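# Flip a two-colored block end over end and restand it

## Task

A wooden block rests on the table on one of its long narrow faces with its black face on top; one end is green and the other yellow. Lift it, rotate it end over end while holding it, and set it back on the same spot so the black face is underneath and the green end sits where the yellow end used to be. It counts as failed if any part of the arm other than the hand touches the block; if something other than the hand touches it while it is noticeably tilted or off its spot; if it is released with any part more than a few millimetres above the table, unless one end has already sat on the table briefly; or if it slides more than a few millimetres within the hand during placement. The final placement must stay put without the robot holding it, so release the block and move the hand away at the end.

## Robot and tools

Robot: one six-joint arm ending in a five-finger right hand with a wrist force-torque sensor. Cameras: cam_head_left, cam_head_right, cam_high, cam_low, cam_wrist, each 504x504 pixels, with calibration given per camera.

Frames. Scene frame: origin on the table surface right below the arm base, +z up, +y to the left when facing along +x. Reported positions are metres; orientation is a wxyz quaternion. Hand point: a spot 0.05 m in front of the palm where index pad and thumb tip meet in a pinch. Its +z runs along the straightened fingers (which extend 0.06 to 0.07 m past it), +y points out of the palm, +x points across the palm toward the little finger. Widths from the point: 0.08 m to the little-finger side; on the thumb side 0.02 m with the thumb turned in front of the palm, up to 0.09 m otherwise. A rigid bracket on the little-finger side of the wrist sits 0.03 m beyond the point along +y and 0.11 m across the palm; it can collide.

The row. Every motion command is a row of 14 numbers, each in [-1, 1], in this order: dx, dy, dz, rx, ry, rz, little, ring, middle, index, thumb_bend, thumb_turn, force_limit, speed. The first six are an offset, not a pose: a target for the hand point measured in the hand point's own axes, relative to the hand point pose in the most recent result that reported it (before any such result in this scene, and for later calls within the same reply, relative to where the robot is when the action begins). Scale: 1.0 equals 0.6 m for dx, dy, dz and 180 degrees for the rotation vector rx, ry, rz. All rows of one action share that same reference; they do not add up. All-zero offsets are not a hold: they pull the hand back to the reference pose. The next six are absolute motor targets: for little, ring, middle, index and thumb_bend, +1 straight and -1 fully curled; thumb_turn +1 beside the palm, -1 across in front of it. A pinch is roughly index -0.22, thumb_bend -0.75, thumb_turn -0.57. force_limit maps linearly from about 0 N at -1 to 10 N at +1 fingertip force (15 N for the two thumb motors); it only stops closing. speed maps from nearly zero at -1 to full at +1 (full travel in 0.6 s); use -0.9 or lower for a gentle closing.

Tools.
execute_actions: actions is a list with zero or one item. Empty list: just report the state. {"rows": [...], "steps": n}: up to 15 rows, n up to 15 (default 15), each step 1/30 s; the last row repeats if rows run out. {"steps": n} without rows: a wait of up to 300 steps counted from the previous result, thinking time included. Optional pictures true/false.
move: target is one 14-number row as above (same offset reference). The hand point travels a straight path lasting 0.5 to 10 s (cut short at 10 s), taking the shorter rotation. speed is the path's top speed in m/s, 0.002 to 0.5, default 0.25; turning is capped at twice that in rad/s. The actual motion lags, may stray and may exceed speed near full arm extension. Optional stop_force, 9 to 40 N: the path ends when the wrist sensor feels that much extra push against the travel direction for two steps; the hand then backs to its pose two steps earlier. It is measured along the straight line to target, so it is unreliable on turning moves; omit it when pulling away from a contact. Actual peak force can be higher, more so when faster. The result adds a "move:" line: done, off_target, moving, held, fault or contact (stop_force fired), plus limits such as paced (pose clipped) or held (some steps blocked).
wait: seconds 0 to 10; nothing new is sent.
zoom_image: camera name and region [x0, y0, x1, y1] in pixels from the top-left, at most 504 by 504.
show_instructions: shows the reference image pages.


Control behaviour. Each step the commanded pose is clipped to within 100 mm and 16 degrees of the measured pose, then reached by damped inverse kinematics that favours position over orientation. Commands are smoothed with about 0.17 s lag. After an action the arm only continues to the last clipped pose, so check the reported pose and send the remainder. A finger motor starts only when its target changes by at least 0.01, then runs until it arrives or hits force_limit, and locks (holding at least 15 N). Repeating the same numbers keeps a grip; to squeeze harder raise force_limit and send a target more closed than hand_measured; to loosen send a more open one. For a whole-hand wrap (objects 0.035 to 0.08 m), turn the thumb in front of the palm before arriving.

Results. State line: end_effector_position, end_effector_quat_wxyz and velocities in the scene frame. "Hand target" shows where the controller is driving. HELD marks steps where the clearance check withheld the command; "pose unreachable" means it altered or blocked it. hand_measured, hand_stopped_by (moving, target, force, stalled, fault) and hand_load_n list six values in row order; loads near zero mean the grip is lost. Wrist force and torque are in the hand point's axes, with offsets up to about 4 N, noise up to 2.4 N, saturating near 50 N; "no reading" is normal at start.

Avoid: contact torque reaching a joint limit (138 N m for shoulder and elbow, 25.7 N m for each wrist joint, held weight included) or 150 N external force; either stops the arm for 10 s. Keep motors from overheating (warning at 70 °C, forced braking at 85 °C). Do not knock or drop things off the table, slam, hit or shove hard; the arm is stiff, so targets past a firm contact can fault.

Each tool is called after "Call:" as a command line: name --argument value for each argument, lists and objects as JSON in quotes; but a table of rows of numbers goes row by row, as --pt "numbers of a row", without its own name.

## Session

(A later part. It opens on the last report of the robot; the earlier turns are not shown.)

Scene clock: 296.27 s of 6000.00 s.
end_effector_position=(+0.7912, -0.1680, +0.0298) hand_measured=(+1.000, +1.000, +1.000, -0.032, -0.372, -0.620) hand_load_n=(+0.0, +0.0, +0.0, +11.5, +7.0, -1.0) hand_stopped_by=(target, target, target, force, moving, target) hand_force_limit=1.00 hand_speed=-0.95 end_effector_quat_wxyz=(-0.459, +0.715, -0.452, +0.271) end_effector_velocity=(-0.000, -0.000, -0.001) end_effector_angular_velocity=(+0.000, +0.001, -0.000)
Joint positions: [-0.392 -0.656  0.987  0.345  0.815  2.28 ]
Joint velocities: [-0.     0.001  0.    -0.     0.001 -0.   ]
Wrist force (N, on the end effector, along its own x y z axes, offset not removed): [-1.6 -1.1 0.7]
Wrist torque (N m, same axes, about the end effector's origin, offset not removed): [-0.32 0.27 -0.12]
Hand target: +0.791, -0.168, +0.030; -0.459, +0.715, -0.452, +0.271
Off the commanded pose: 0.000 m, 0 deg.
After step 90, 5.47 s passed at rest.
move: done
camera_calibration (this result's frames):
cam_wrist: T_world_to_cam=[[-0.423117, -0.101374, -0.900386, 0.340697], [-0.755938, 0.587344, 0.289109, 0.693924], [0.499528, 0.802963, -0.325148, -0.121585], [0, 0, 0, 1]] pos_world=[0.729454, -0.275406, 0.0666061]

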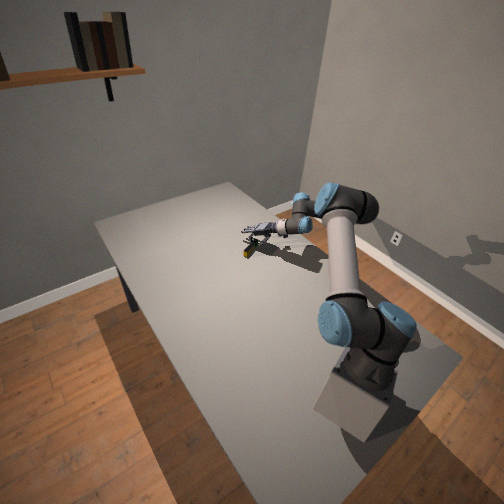

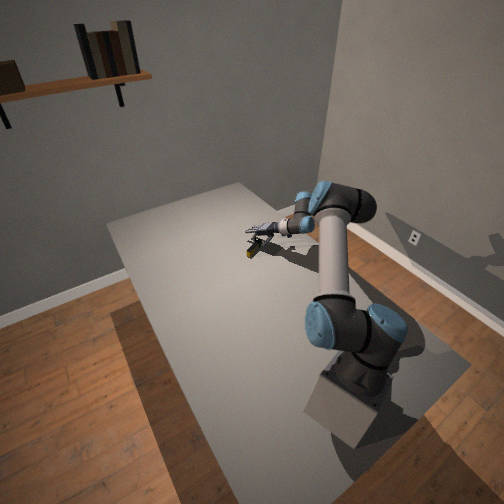

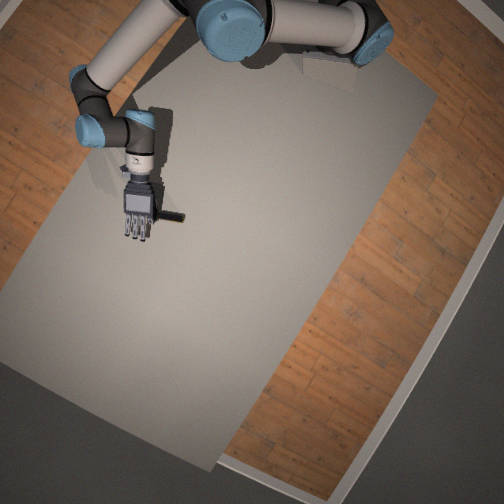

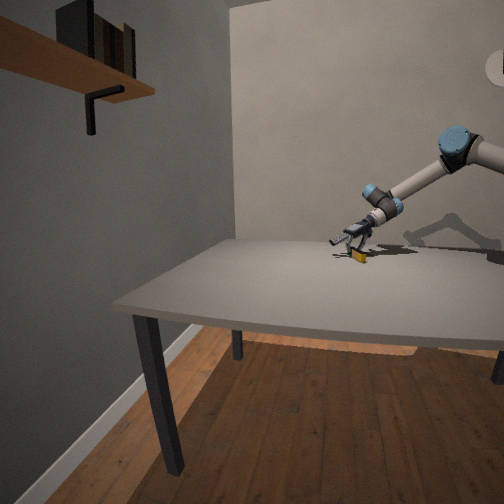

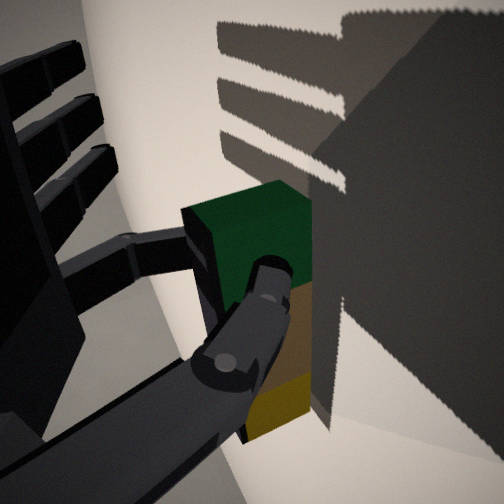

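Call:
move --target '[-0.2273, -0.1723, -0.1282, 0.008, -0.0863, 0.1803, 1, 1, 1, -0.09, -0.38, -0.62, 1.0, -0.95]' --speed 0.14

Call:
execute_actions --actions '[{"rows": [[0,0,0,0,0,0,1,1,1,-0.008,-0.38,-0.62,1.0,-0.95]], "steps": 15}]' --pictures false

Call:
wait --seconds 0.7

Scene clock: 338.33 s of 6000.00 s.
end_effector_position=(+0.7098, -0.0599, +0.1597) hand_measured=(+1.000, +1.000, +1.000, -0.032, -0.368, -0.620) hand_load_n=(+0.0, +0.0, +0.0, +11.5, +7.0, -1.5) hand_stopped_by=(target, target, target, force, stalled, target) hand_force_limit=1.00 hand_speed=-0.95 end_effector_quat_wxyz=(+0.581, -0.585, +0.564, -0.041) end_effector_velocity=(-0.001, +0.001, -0.000) end_effector_angular_velocity=(+0.003, +0.002, -0.000)
Joint positions: [-0.368 -0.83   1.196  0.508  0.603  2.709]
Joint velocities: [-0.    -0.     0.003 -0.001 -0.001  0.003]
Wrist force (N, on the end effector, along its own x y z axes, offset not removed): [-0.3 1.9 4.2]
Wrist torque (N m, same axes, about the end effector's origin, offset not removed): [-0.12 -0.15 0.00]
Hand target: +0.710, -0.060, +0.160; +0.581, -0.585, +0.564, -0.040
Off the commanded pose: 0.000 m, 0 deg.
After step 90, 36.37 s passed at rest.
move: done
camera_calibration (this result's frames):
cam_wrist: T_world_to_cam=[[-0.63332, 0.367637, -0.680991, 0.576404], [-0.620215, 0.285182, 0.730756, 0.346406], [0.46286, 0.885163, 0.0474031, -0.1541], [0, 0, 0, 1]] pos_world=[0.651221, -0.174293, 0.146693]

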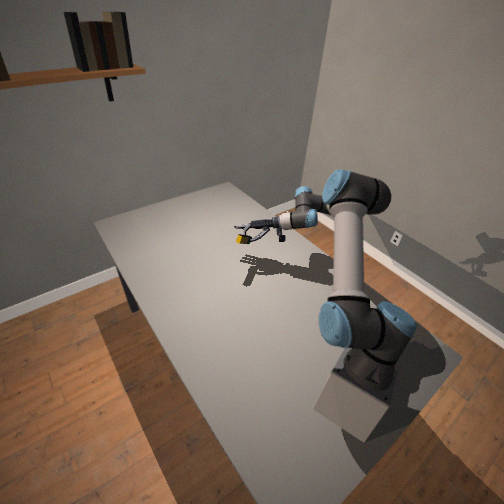

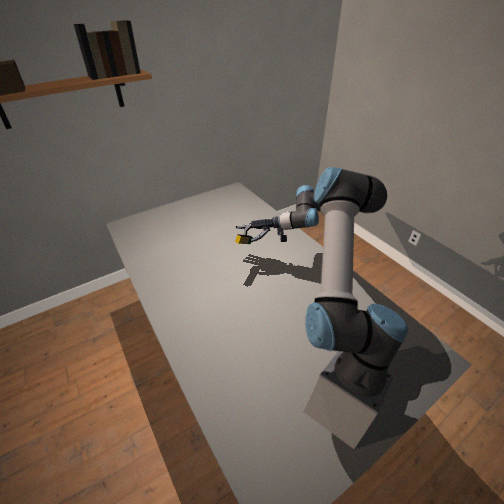

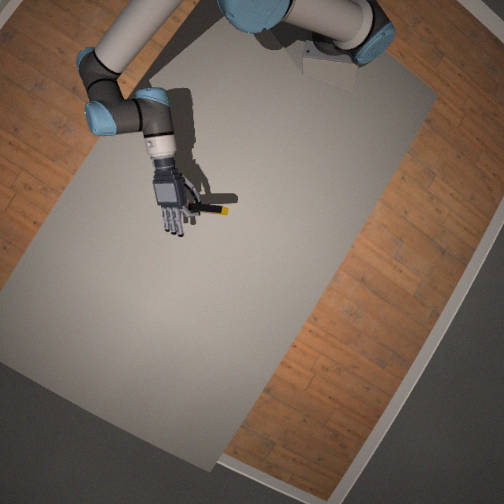

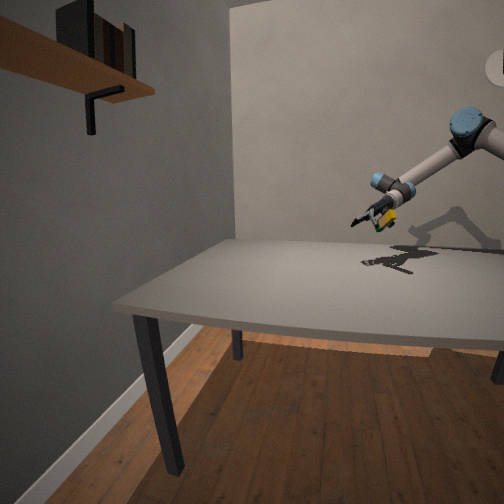

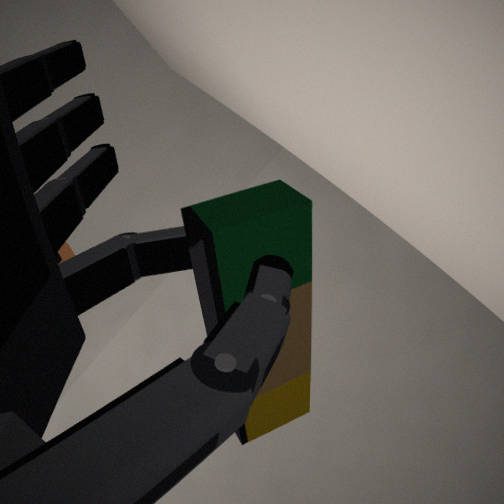

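Scene clock: 338.83 s of 6000.00 s.
end_effector_position=(+0.7098, -0.0598, +0.1597) hand_measured=(+1.000, +1.000, +1.000, -0.008, -0.370, -0.620) hand_load_n=(+0.0, +0.0, +0.0, +3.0, +2.0, -0.5) hand_stopped_by=(target, target, target, moving, stalled, target) hand_force_limit=1.00 hand_speed=-0.95 end_effector_quat_wxyz=(+0.581, -0.585, +0.564, -0.040) end_effector_velocity=(+0.000, -0.000, +0.000) end_effector_angular_velocity=(+0.000, -0.002, +0.000)
Joint positions: [-0.368 -0.83   1.196  0.508  0.603  2.709]
Joint velocities: [-0.001  0.    -0.    -0.001 -0.002 -0.001]
Wrist force (N, on the end effector, along its own x y z axes, offset not removed): [2.0 0.8 2.6]
Wrist torque (N m, same axes, about the end effector's origin, offset not removed): [-0.25 -0.28 0.14]
Hand target: +0.710, -0.060, +0.160; +0.581, -0.585, +0.564, -0.041
Off the commanded pose: 0.000 m, 0 deg.
Steps of this call (steps 1 to 15: all 15 steps of this action). Readings (end_effector_position | what the end effector reports):
1: (+0.7098, -0.0598, +0.1597) | hand_measured=(+1.000, +1.000, +1.000, -0.032, -0.368, -0.620) hand_load_n=(+0.0, +0.0, +0.0, +11.5, +7.0, -1.5) hand_stopped_by=(target, target, target, moving, stalled, target) hand_force_limit=1.00 hand_speed=-0.95
2: (+0.7098, -0.0598, +0.1597) | hand_measured=(+1.000, +1.000, +1.000, -0.032, -0.368, -0.620) hand_load_n=(+0.0, +0.0, +0.0, +11.5, +7.0, -1.5) hand_stopped_by=(target, target, target, moving, stalled, target) hand_force_limit=1.00 hand_speed=-0.95
4: (+0.7098, -0.0598, +0.1597) | hand_measured=(+1.000, +1.000, +1.000, -0.030, -0.368, -0.620) hand_load_n=(+0.0, +0.0, +0.0, +10.5, +6.5, -1.5) hand_stopped_by=(target, target, target, moving, stalled, target) hand_force_limit=1.00 hand_speed=-0.95
8: (+0.7098, -0.0598, +0.1597) | hand_measured=(+1.000, +1.000, +1.000, -0.020, -0.368, -0.620) hand_load_n=(+0.0, +0.0, +0.0, +7.0, +4.5, -1.0) hand_stopped_by=(target, target, target, moving, stalled, target) hand_force_limit=1.00 hand_speed=-0.95
15: the state above

Scene clock: 339.53 s of 6000.00 s.
end_effector_position=(+0.7098, -0.0599, +0.1597) hand_measured=(+1.000, +1.000, +1.000, -0.008, -0.370, -0.620) hand_load_n=(+0.0, +0.0, +0.0, +3.0, +2.0, -0.5) hand_stopped_by=(target, target, target, target, stalled, target) hand_force_limit=1.00 hand_speed=-0.95 end_effector_quat_wxyz=(+0.581, -0.585, +0.564, -0.041) end_effector_velocity=(-0.000, -0.000, -0.001) end_effector_angular_velocity=(-0.000, +0.001, -0.000)
Joint positions: [-0.368 -0.83   1.196  0.508  0.603  2.709]
Joint velocities: [-0.     0.001 -0.     0.     0.001 -0.001]
Wrist force (N, on the end effector, along its own x y z axes, offset not removed): [0.7 2.2 -1.2]
Wrist torque (N m, same axes, about the end effector's origin, offset not removed): [0.27 -0.21 0.16]
Hand target: +0.710, -0.060, +0.160; +0.581, -0.585, +0.564, -0.041
Off the commanded pose: 0.000 m, 0 deg.
Steps of this call (steps 1 to 21: nothing new was sent). Readings (end_effector_position | what the end effector reports):
1: (+0.7098, -0.0598, +0.1597) | hand_measured=(+1.000, +1.000, +1.000, -0.008, -0.370, -0.620) hand_load_n=(+0.0, +0.0, +0.0, +3.0, +2.0, -0.5) hand_stopped_by=(target, target, target, target, stalled, target) hand_force_limit=1.00 hand_speed=-0.95
2: (+0.7098, -0.0598, +0.1597) | hand_measured=(+1.000, +1.000, +1.000, -0.008, -0.370, -0.620) hand_load_n=(+0.0, +0.0, +0.0, +3.0, +2.0, -0.5) hand_stopped_by=(target, target, target, target, stalled, target) hand_force_limit=1.00 hand_speed=-0.95
4: (+0.7098, -0.0598, +0.1597) | hand_measured=(+1.000, +1.000, +1.000, -0.008, -0.370, -0.620) hand_load_n=(+0.0, +0.0, +0.0, +3.0, +2.0, -0.5) hand_stopped_by=(target, target, target, target, stalled, target) hand_force_limit=1.00 hand_speed=-0.95
8: (+0.7098, -0.0599, +0.1597) | hand_measured=(+1.000, +1.000, +1.000, -0.008, -0.370, -0.620) hand_load_n=(+0.0, +0.0, +0.0, +3.0, +2.0, -0.5) hand_stopped_by=(target, target, target, target, stalled, target) hand_force_limit=1.00 hand_speed=-0.95
21: the state above
camera_calibration (this result's frames):
cam_wrist: T_world_to_cam=[[-0.63328, 0.367621, -0.681037, 0.576415], [-0.62025, 0.285214, 0.730714, 0.346419], [0.462867, 0.88516, 0.0473967, -0.154099], [0, 0, 0, 1]] pos_world=[0.651227, -0.174304, 0.14673]

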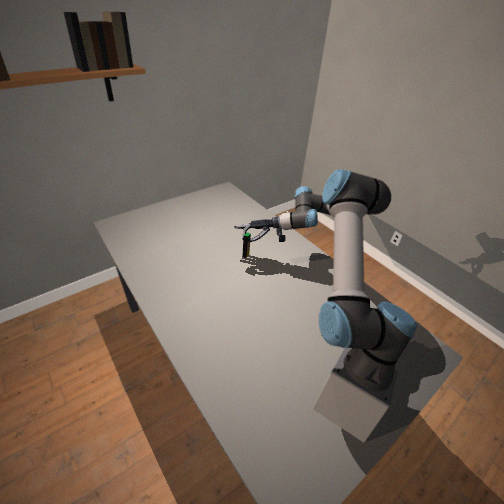

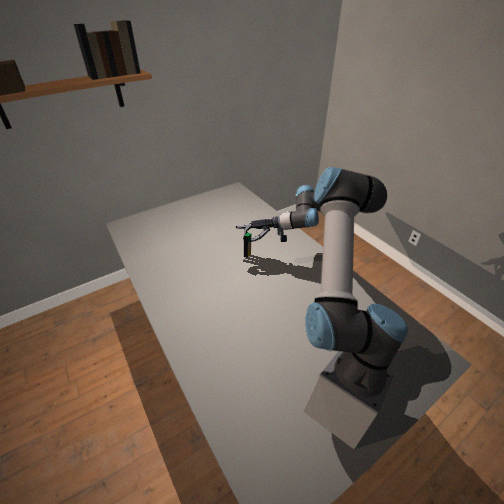

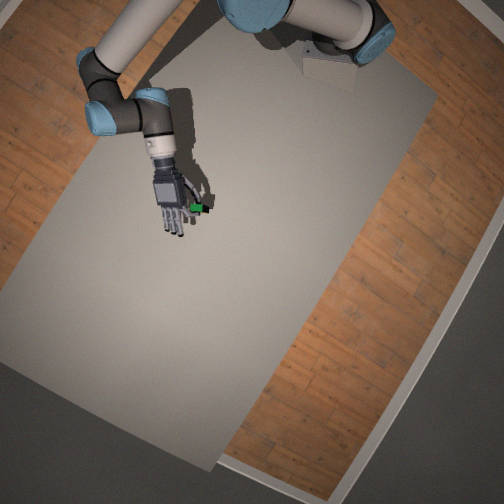

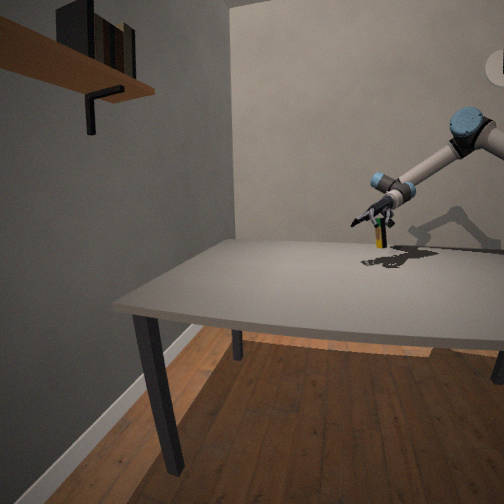

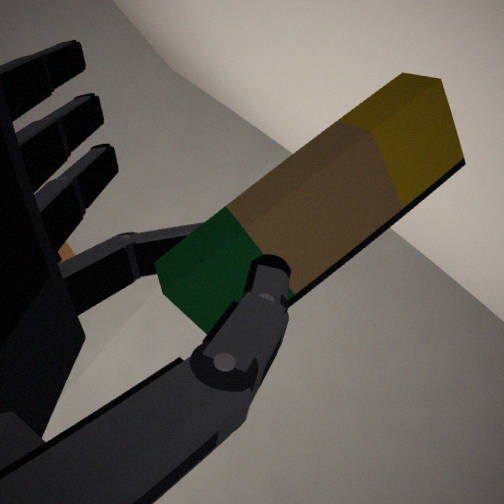

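Call:
execute_actions --actions '[]'

Call:
zoom_image --camera "cam_wrist" --region '[360, 50, 490, 180]'

Call:
zoom_image --camera "cam_wrist" --region '[140, 190, 310, 360]'

Scene clock: 343.97 s of 6000.00 s.
end_effector_position=(+0.7098, -0.0598, +0.1597) hand_measured=(+1.000, +1.000, +1.000, -0.008, -0.370, -0.620) hand_load_n=(+0.0, +0.0, +0.0, +3.0, +2.0, -0.5) hand_stopped_by=(target, target, target, target, stalled, target) hand_force_limit=1.00 hand_speed=-0.95 end_effector_quat_wxyz=(+0.581, -0.585, +0.564, -0.041) end_effector_velocity=(-0.000, +0.000, +0.000) end_effector_angular_velocity=(-0.002, -0.001, +0.001)
Joint positions: [-0.368 -0.83   1.196  0.508  0.603  2.709]
Joint velocities: [ 0.    -0.001  0.001  0.     0.    -0.002]
Wrist force (N, on the end effector, along its own x y z axes, offset not removed): [-0.6 1.4 1.8]
Wrist torque (N m, same axes, about the end effector's origin, offset not removed): [-0.14 0.12 -0.03]
Hand target: +0.710, -0.060, +0.160; +0.581, -0.585, +0.564, -0.041
Off the commanded pose: 0.000 m, 0 deg.
Steps of this call (steps 1 to 90: nothing new was sent; then 1.43 s passed at rest). Readings (end_effector_position | what the end effector reports):
1: (+0.7098, -0.0599, +0.1597) | hand_measured=(+1.000, +1.000, +1.000, -0.008, -0.370, -0.620) hand_load_n=(+0.0, +0.0, +0.0, +3.0, +2.0, -0.5) hand_stopped_by=(target, target, target, target, stalled, target) hand_force_limit=1.00 hand_speed=-0.95
2: (+0.7098, -0.0599, +0.1597) | hand_measured=(+1.000, +1.000, +1.000, -0.008, -0.370, -0.620) hand_load_n=(+0.0, +0.0, +0.0, +3.0, +2.0, -0.5) hand_stopped_by=(target, target, target, target, stalled, target) hand_force_limit=1.00 hand_speed=-0.95
4: (+0.7098, -0.0599, +0.1597) | hand_measured=(+1.000, +1.000, +1.000, -0.008, -0.370, -0.620) hand_load_n=(+0.0, +0.0, +0.0, +3.0, +2.0, -0.5) hand_stopped_by=(target, target, target, target, stalled, target) hand_force_limit=1.00 hand_speed=-0.95
8: (+0.7098, -0.0599, +0.1597) | hand_measured=(+1.000, +1.000, +1.000, -0.008, -0.370, -0.620) hand_load_n=(+0.0, +0.0, +0.0, +3.0, +2.0, -0.5) hand_stopped_by=(target, target, target, target, stalled, target) hand_force_limit=1.00 hand_speed=-0.95
90: the state above
camera_calibration (this result's frames):
cam_wrist: T_world_to_cam=[[-0.633321, 0.367636, -0.680991, 0.576404], [-0.620216, 0.28518, 0.730756, 0.346405], [0.462857, 0.885165, 0.0474034, -0.154101], [0, 0, 0, 1]] pos_world=[0.651221, -0.17429, 0.146693]

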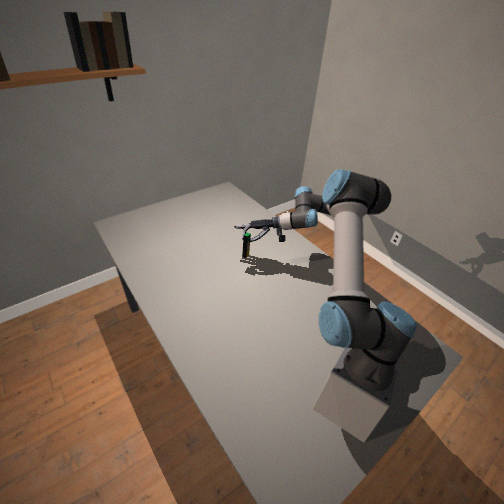

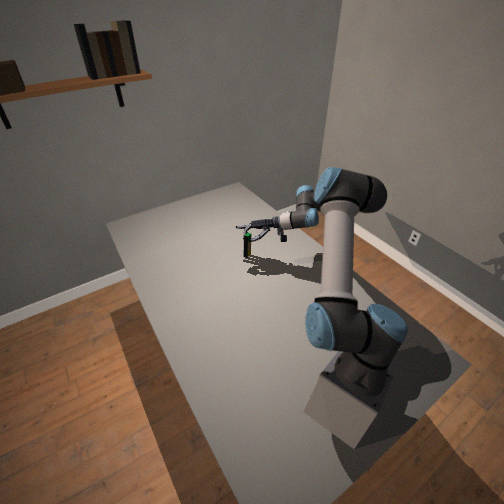

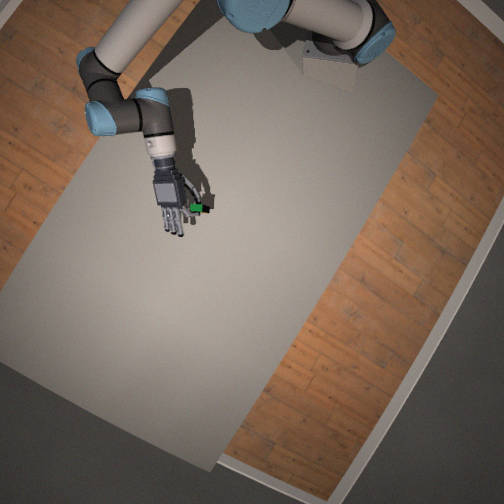

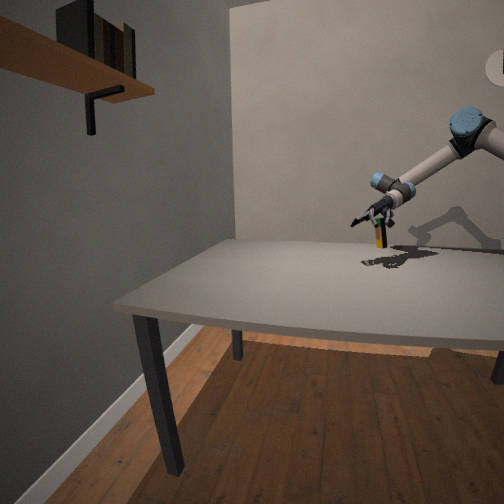

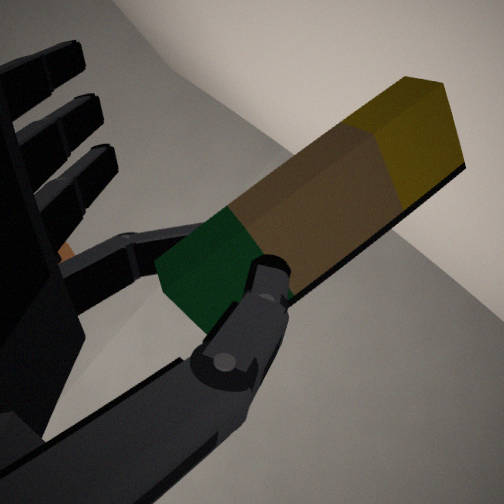

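Region (360, 50, 490, 180) of cam_wrist's 504x504 image, scaled by 3.877, with more detail than that image has.

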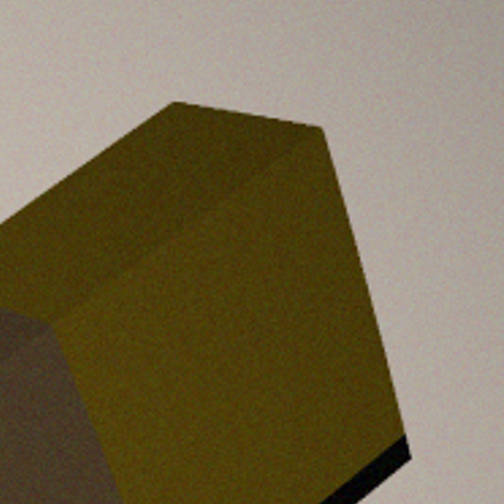

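Region (140, 190, 310, 360) of cam_wrist's 504x504 image, scaled by 2.965, with more detail than that image has.

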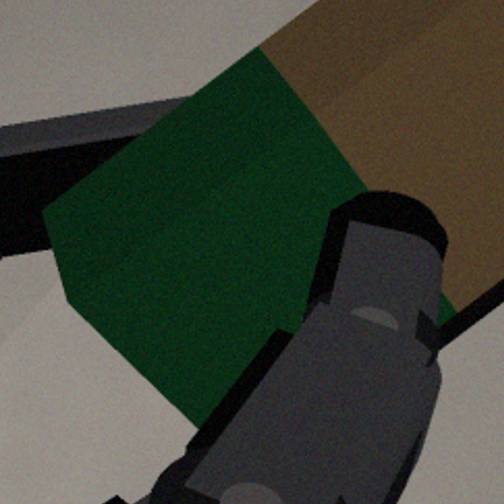

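Call:
zoom_image --camera "cam_head_left" --region '[225, 205, 285, 265]'

Call:
zoom_image --camera "cam_low" --region '[345, 190, 405, 250]'

Region (225, 205, 285, 265) of cam_head_left's 504x504 image, scaled by 8.400, with more detail than that image has.

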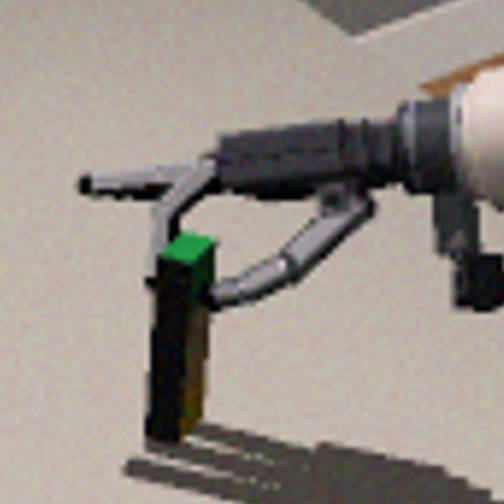

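Region (345, 190, 405, 250) of cam_low's 504x504 image, scaled by 8.400, with more detail than that image has.

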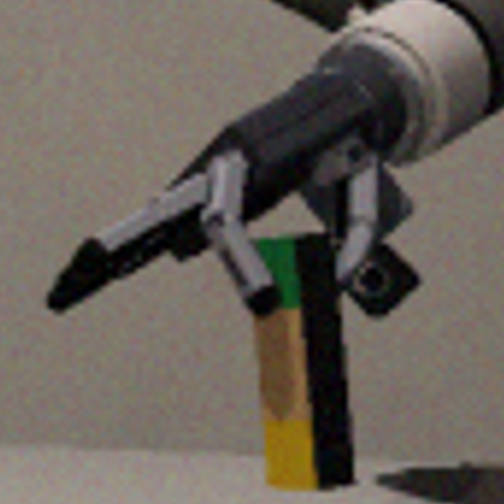

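Call:
execute_actions --actions '[]'

Scene clock: 414.40 s of 6000.00 s.
end_effector_position=(+0.7098, -0.0598, +0.1597) hand_measured=(+1.000, +1.000, +1.000, -0.008, -0.370, -0.620) hand_load_n=(+0.0, +0.0, +0.0, +3.0, +2.0, -0.5) hand_stopped_by=(target, target, target, target, stalled, target) hand_force_limit=1.00 hand_speed=-0.95 end_effector_quat_wxyz=(+0.581, -0.585, +0.564, -0.041) end_effector_velocity=(+0.000, +0.000, +0.000) end_effector_angular_velocity=(-0.000, +0.001, -0.001)
Joint positions: [-0.368 -0.83   1.196  0.508  0.603  2.709]
Joint velocities: [ 0.    -0.001  0.    -0.     0.001  0.002]
Wrist force (N, on the end effector, along its own x y z axes, offset not removed): [-1.8 0.6 2.2]
Wrist torque (N m, same axes, about the end effector's origin, offset not removed): [-0.15 0.16 0.01]
Hand target: +0.710, -0.060, +0.160; +0.581, -0.585, +0.564, -0.041
Off the commanded pose: 0.000 m, 0 deg.
Steps of this call (steps 1 to 90: nothing new was sent; then 67.43 s passed at rest). Readings (end_effector_position | what the end effector reports):
1: (+0.7098, -0.0598, +0.1597) | hand_measured=(+1.000, +1.000, +1.000, -0.008, -0.370, -0.620) hand_load_n=(+0.0, +0.0, +0.0, +3.0, +2.0, -0.5) hand_stopped_by=(target, target, target, target, stalled, target) hand_force_limit=1.00 hand_speed=-0.95
2: (+0.7098, -0.0598, +0.1597) | hand_measured=(+1.000, +1.000, +1.000, -0.008, -0.370, -0.620) hand_load_n=(+0.0, +0.0, +0.0, +3.0, +2.0, -0.5) hand_stopped_by=(target, target, target, target, stalled, target) hand_force_limit=1.00 hand_speed=-0.95
4: (+0.7098, -0.0598, +0.1597) | hand_measured=(+1.000, +1.000, +1.000, -0.008, -0.370, -0.620) hand_load_n=(+0.0, +0.0, +0.0, +3.0, +2.0, -0.5) hand_stopped_by=(target, target, target, target, stalled, target) hand_force_limit=1.00 hand_speed=-0.95
8: (+0.7098, -0.0598, +0.1597) | hand_measured=(+1.000, +1.000, +1.000, -0.008, -0.370, -0.620) hand_load_n=(+0.0, +0.0, +0.0, +3.0, +2.0, -0.5) hand_stopped_by=(target, target, target, target, stalled, target) hand_force_limit=1.00 hand_speed=-0.95
90: the state above
camera_calibration (this result's frames):
cam_wrist: T_world_to_cam=[[-0.633321, 0.367636, -0.680991, 0.576404], [-0.620216, 0.28518, 0.730756, 0.346405], [0.462857, 0.885164, 0.0474033, -0.154101], [0, 0, 0, 1]] pos_world=[0.651221, -0.17429, 0.146693]

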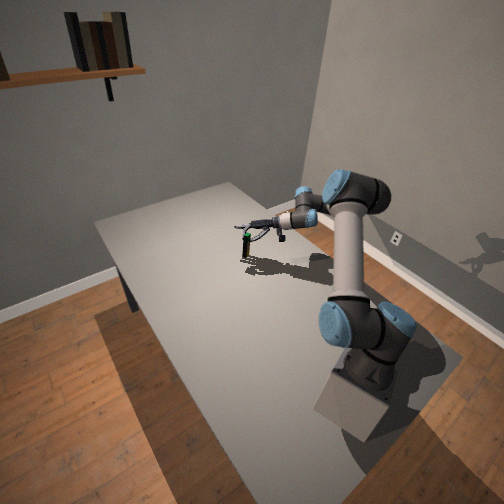

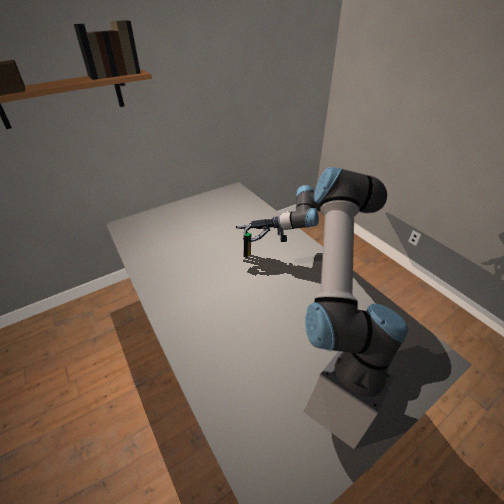

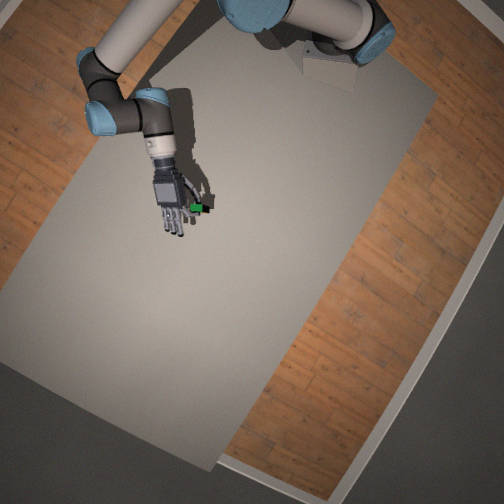

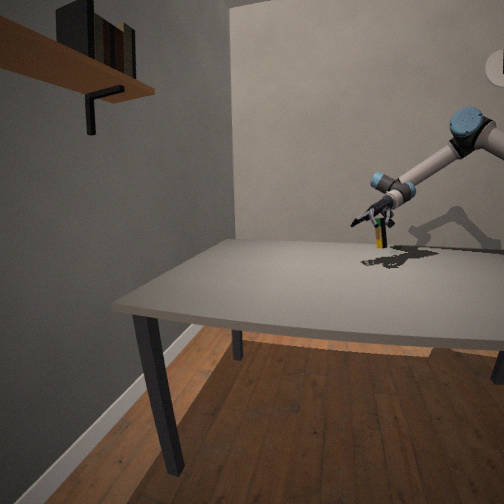

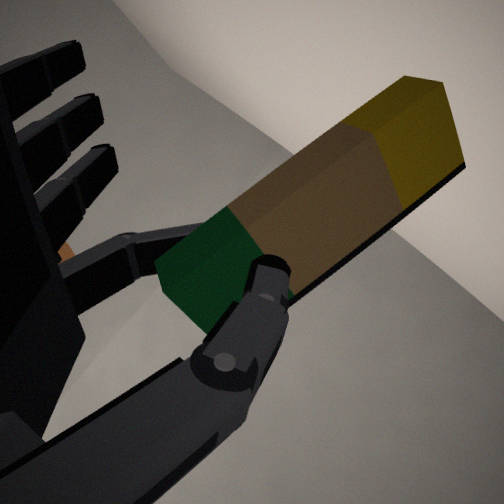

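Call:
execute_actions --actions '[{"rows": [[0,0,0,0,0,0,1,1,1,-0.09,-0.38,-0.62,1.0,-0.95]], "steps": 15}]' --pictures false

Call:
execute_actions --actions '[{"rows": [[0,0,0,0,0,0,1,1,1,-0.09,-0.41,-0.62,1.0,-0.95]], "steps": 15}]'

Scene clock: 434.70 s of 6000.00 s.
end_effector_position=(+0.7098, -0.0598, +0.1597) hand_measured=(+1.000, +1.000, +1.000, -0.032, -0.368, -0.620) hand_load_n=(+0.0, +0.0, +0.0, +10.0, +6.5, -0.5) hand_stopped_by=(target, target, target, force, stalled, target) hand_force_limit=1.00 hand_speed=-0.95 end_effector_quat_wxyz=(+0.581, -0.585, +0.564, -0.041) end_effector_velocity=(+0.000, -0.000, +0.001) end_effector_angular_velocity=(-0.000, -0.002, +0.000)
Joint positions: [-0.368 -0.83   1.196  0.508  0.603  2.709]
Joint velocities: [-0.    -0.001 -0.    -0.    -0.001 -0.   ]
Wrist force (N, on the end effector, along its own x y z axes, offset not removed): [-0.9 1.4 2.7]
Wrist torque (N m, same axes, about the end effector's origin, offset not removed): [-0.19 0.17 0.01]
Hand target: +0.710, -0.060, +0.160; +0.581, -0.585, +0.564, -0.041
Off the commanded pose: 0.000 m, 0 deg.
Steps of this call (steps 1 to 90: nothing new was sent; then 16.80 s passed at rest; steps 91 to 105: all 15 steps of this action). Readings (end_effector_position | what the end effector reports):
91: (+0.7098, -0.0598, +0.1597) | hand_measured=(+1.000, +1.000, +1.000, -0.008, -0.370, -0.620) hand_load_n=(+0.0, +0.0, +0.0, +3.0, +2.0, -0.5) hand_stopped_by=(target, target, target, moving, stalled, target) hand_force_limit=1.00 hand_speed=-0.95
92: (+0.7098, -0.0598, +0.1597) | hand_measured=(+1.000, +1.000, +1.000, -0.008, -0.370, -0.620) hand_load_n=(+0.0, +0.0, +0.0, +3.0, +2.0, -0.5) hand_stopped_by=(target, target, target, moving, stalled, target) hand_force_limit=1.00 hand_speed=-0.95
94: (+0.7098, -0.0598, +0.1597) | hand_measured=(+1.000, +1.000, +1.000, -0.010, -0.370, -0.620) hand_load_n=(+0.0, +0.0, +0.0, +3.5, +2.5, -0.5) hand_stopped_by=(target, target, target, moving, stalled, target) hand_force_limit=1.00 hand_speed=-0.95
98: (+0.7098, -0.0598, +0.1597) | hand_measured=(+1.000, +1.000, +1.000, -0.020, -0.370, -0.620) hand_load_n=(+0.0, +0.0, +0.0, +6.5, +4.0, -0.5) hand_stopped_by=(target, target, target, moving, stalled, target) hand_force_limit=1.00 hand_speed=-0.95
105: the state above

Scene clock: 435.20 s of 6000.00 s.
end_effector_position=(+0.7098, -0.0598, +0.1597) hand_measured=(+1.000, +1.000, +1.000, -0.032, -0.384, -0.620) hand_load_n=(+0.0, +0.0, +0.0, +11.0, +7.5, -1.0) hand_stopped_by=(target, target, target, force, moving, target) hand_force_limit=1.00 hand_speed=-0.95 end_effector_quat_wxyz=(+0.581, -0.585, +0.564, -0.041) end_effector_velocity=(+0.000, -0.000, -0.001) end_effector_angular_velocity=(-0.001, -0.000, +0.000)
Joint positions: [-0.368 -0.83   1.196  0.508  0.603  2.709]
Joint velocities: [-0.     0.001 -0.001  0.     0.    -0.001]
Wrist force (N, on the end effector, along its own x y z axes, offset not removed): [-1.3 2.3 4.8]
Wrist torque (N m, same axes, about the end effector's origin, offset not removed): [0.09 0.06 0.03]
Hand target: +0.710, -0.060, +0.160; +0.581, -0.585, +0.564, -0.041
Off the commanded pose: 0.000 m, 0 deg.
Steps of this call (steps 1 to 15: all 15 steps of this action). Readings (end_effector_position | what the end effector reports):
1: (+0.7098, -0.0598, +0.1597) | hand_measured=(+1.000, +1.000, +1.000, -0.032, -0.368, -0.620) hand_load_n=(+0.0, +0.0, +0.0, +10.0, +6.5, -1.0) hand_stopped_by=(target, target, target, force, moving, target) hand_force_limit=1.00 hand_speed=-0.95
2: (+0.7098, -0.0598, +0.1597) | hand_measured=(+1.000, +1.000, +1.000, -0.032, -0.368, -0.620) hand_load_n=(+0.0, +0.0, +0.0, +10.0, +6.5, -1.0) hand_stopped_by=(target, target, target, force, moving, target) hand_force_limit=1.00 hand_speed=-0.95
4: (+0.7098, -0.0598, +0.1597) | hand_measured=(+1.000, +1.000, +1.000, -0.032, -0.368, -0.620) hand_load_n=(+0.0, +0.0, +0.0, +10.0, +6.5, -1.0) hand_stopped_by=(target, target, target, force, moving, target) hand_force_limit=1.00 hand_speed=-0.95
8: (+0.7098, -0.0598, +0.1597) | hand_measured=(+1.000, +1.000, +1.000, -0.032, -0.372, -0.620) hand_load_n=(+0.0, +0.0, +0.0, +10.0, +7.0, -1.0) hand_stopped_by=(target, target, target, force, moving, target) hand_force_limit=1.00 hand_speed=-0.95
15: the state above
camera_calibration (this result's frames):
cam_wrist: T_world_to_cam=[[-0.63332, 0.367636, -0.680991, 0.576404], [-0.620216, 0.28518, 0.730756, 0.346405], [0.462857, 0.885164, 0.0474034, -0.154101], [0, 0, 0, 1]] pos_world=[0.651221, -0.17429, 0.146693]

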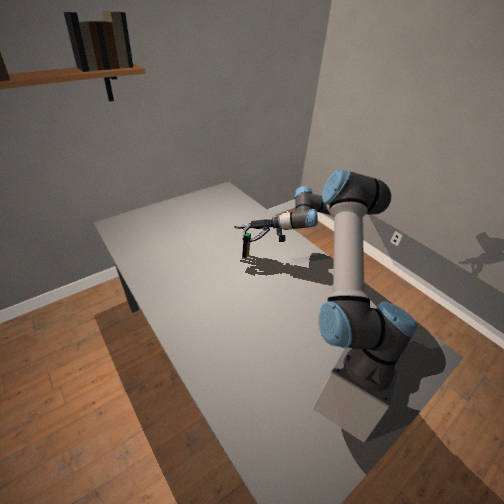

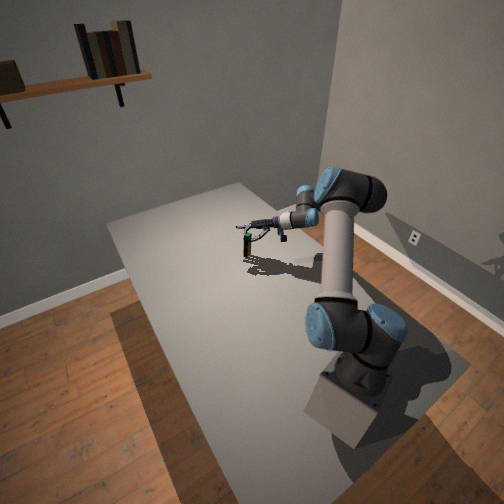

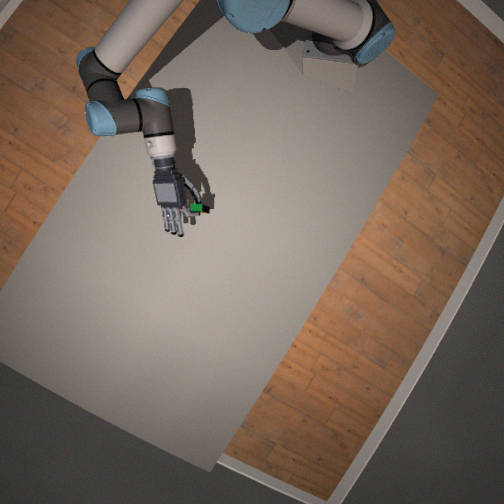

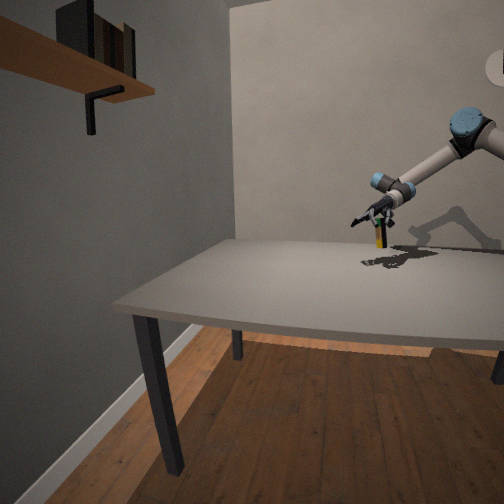

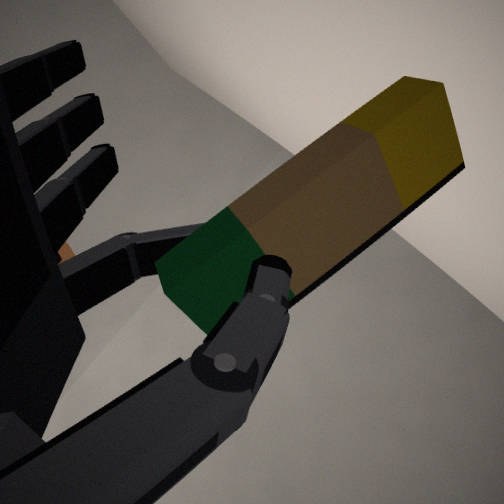

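Call:
move --target '[0.1793,0.0274,0.0639,0.0080,0.2147,-0.5082,1,1,1,-0.09,-0.41,-0.62,1.0,-0.95]' --speed 0.2

Scene clock: 494.37 s of 6000.00 s.
end_effector_position=(+0.7654, -0.1063, +0.0699) hand_measured=(+1.000, +1.000, +1.000, -0.032, -0.396, -0.620) hand_load_n=(+0.0, +0.0, +0.0, +12.5, +8.0, -0.5) hand_stopped_by=(target, target, target, force, stalled, target) hand_force_limit=1.00 hand_speed=-0.95 end_effector_quat_wxyz=(-0.187, +0.756, -0.126, +0.614) end_effector_velocity=(+0.000, -0.000, -0.001) end_effector_angular_velocity=(-0.007, -0.004, -0.001)
Joint positions: [-0.207 -0.946  1.765 -0.7    1.097  1.633]
Joint velocities: [-0.     0.003  0.002 -0.01   0.    -0.005]
Wrist force (N, on the end effector, along its own x y z axes, offset not removed): [-0.6 -1.6 1.5]
Wrist torque (N m, same axes, about the end effector's origin, offset not removed): [-0.20 0.06 0.10]
Hand target: +0.765, -0.106, +0.070; -0.187, +0.756, -0.126, +0.614
Off the commanded pose: 0.000 m, 0 deg.
After step 90, 51.40 s passed at rest.
move: done
camera_calibration (this result's frames):
cam_wrist: T_world_to_cam=[[0.0297217, -0.863657, -0.503202, -0.083277], [-0.66695, 0.357835, -0.653553, 0.600059], [0.744509, 0.355035, -0.565381, -0.363545], [0, 0, 0, 1]] pos_world=[0.673347, -0.157573, 0.144724]

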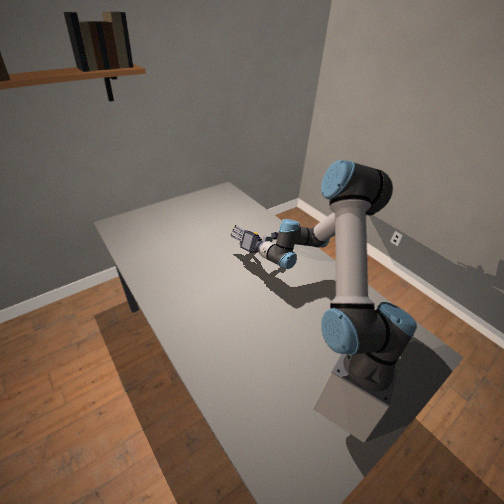

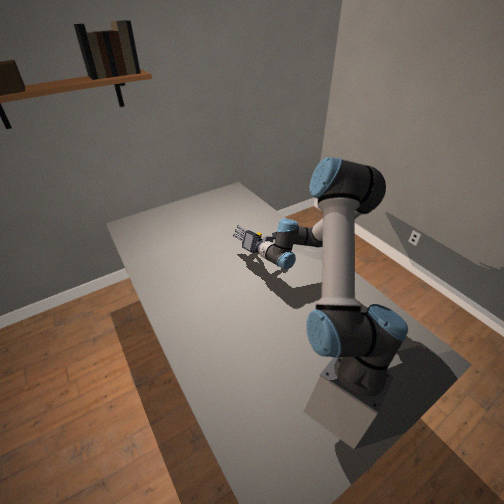

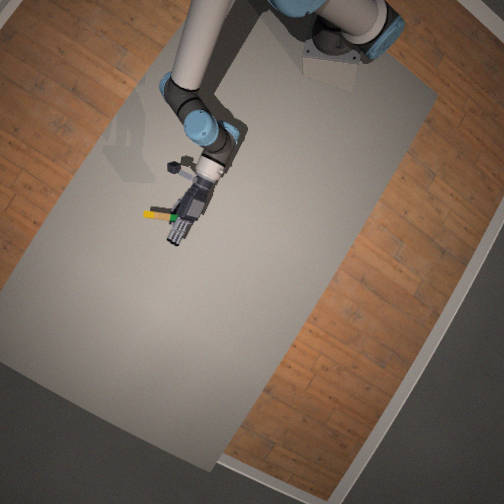

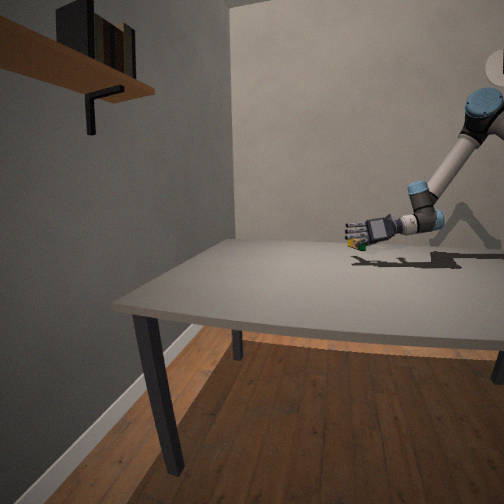

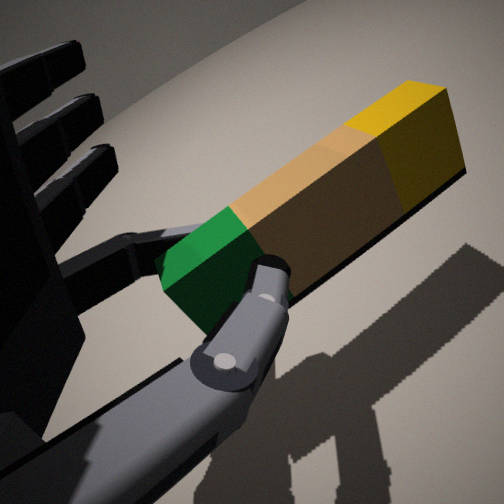

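Call:
zoom_image --camera "cam_wrist" --region '[380, 60, 500, 180]'

Call:
zoom_image --camera "cam_wrist" --region '[140, 190, 320, 370]'

Call:
zoom_image --camera "cam_low" --region '[327, 205, 407, 285]'

Call:
zoom_image --camera "cam_high" --region '[136, 186, 196, 246]'

Region (380, 60, 500, 180) of cam_wrist's 504x504 image, scaled by 4.200, with more detail than that image has.

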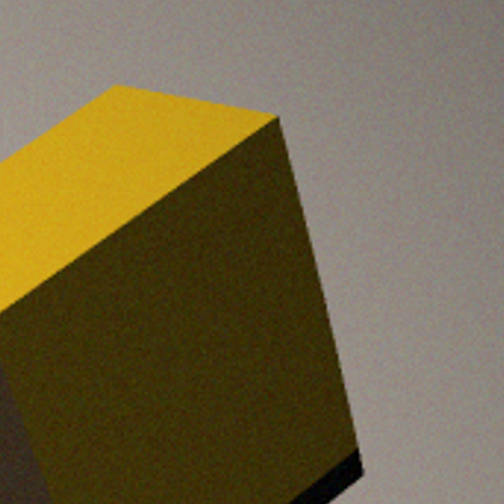

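Region (140, 190, 320, 370) of cam_wrist's 504x504 image, scaled by 2.800, with more detail than that image has.

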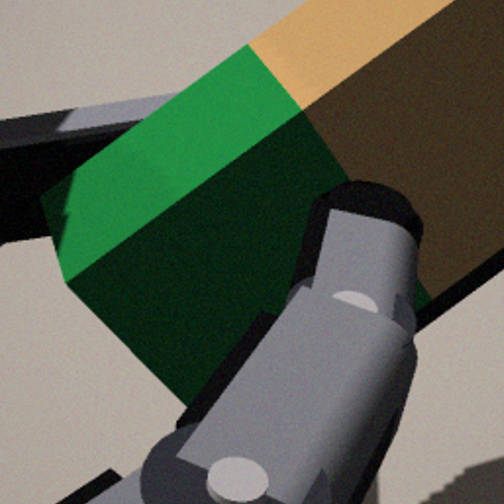

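Region (327, 205, 407, 285) of cam_low's 504x504 image, scaled by 6.300, with more detail than that image has.

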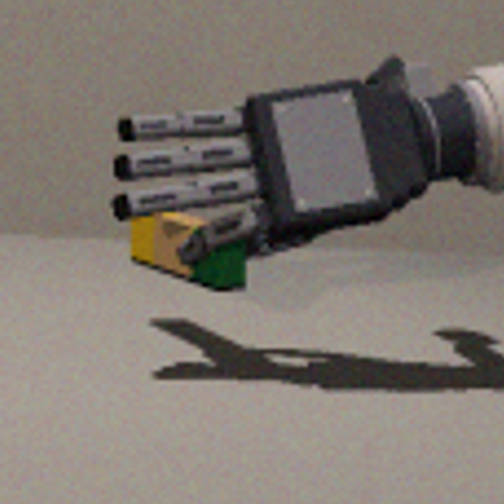

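Region (136, 186, 196, 246) of cam_high's 504x504 image, scaled by 8.400, with more detail than that image has.

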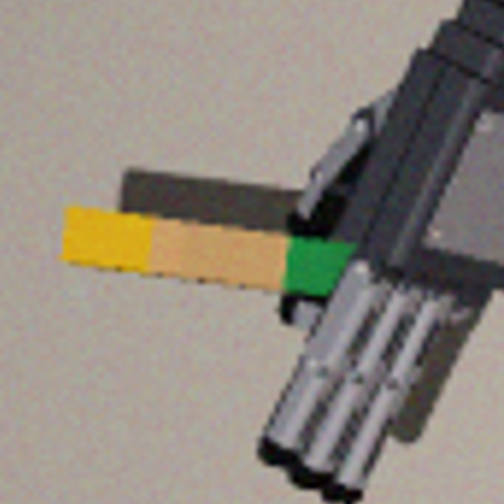

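Call:
zoom_image --camera "cam_high" --region '[140, 196, 180, 236]'

Call:
zoom_image --camera "cam_low" --region '[340, 225, 380, 265]'

Region (140, 196, 180, 236) of cam_high's 504x504 image, scaled by 12.600, with more detail than that image has.

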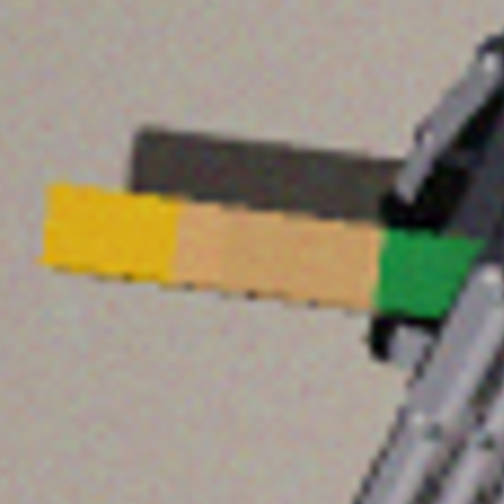

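Region (340, 225, 380, 265) of cam_low's 504x504 image, scaled by 12.600, with more detail than that image has.

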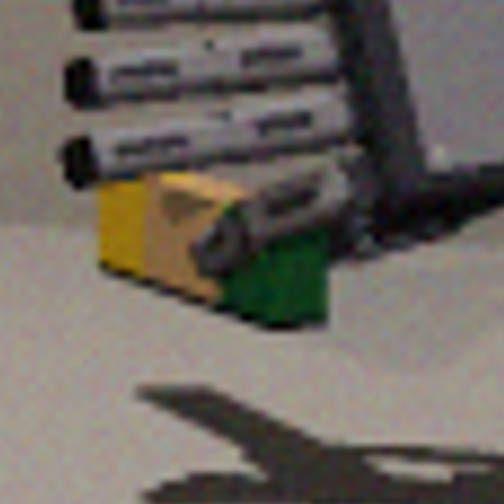

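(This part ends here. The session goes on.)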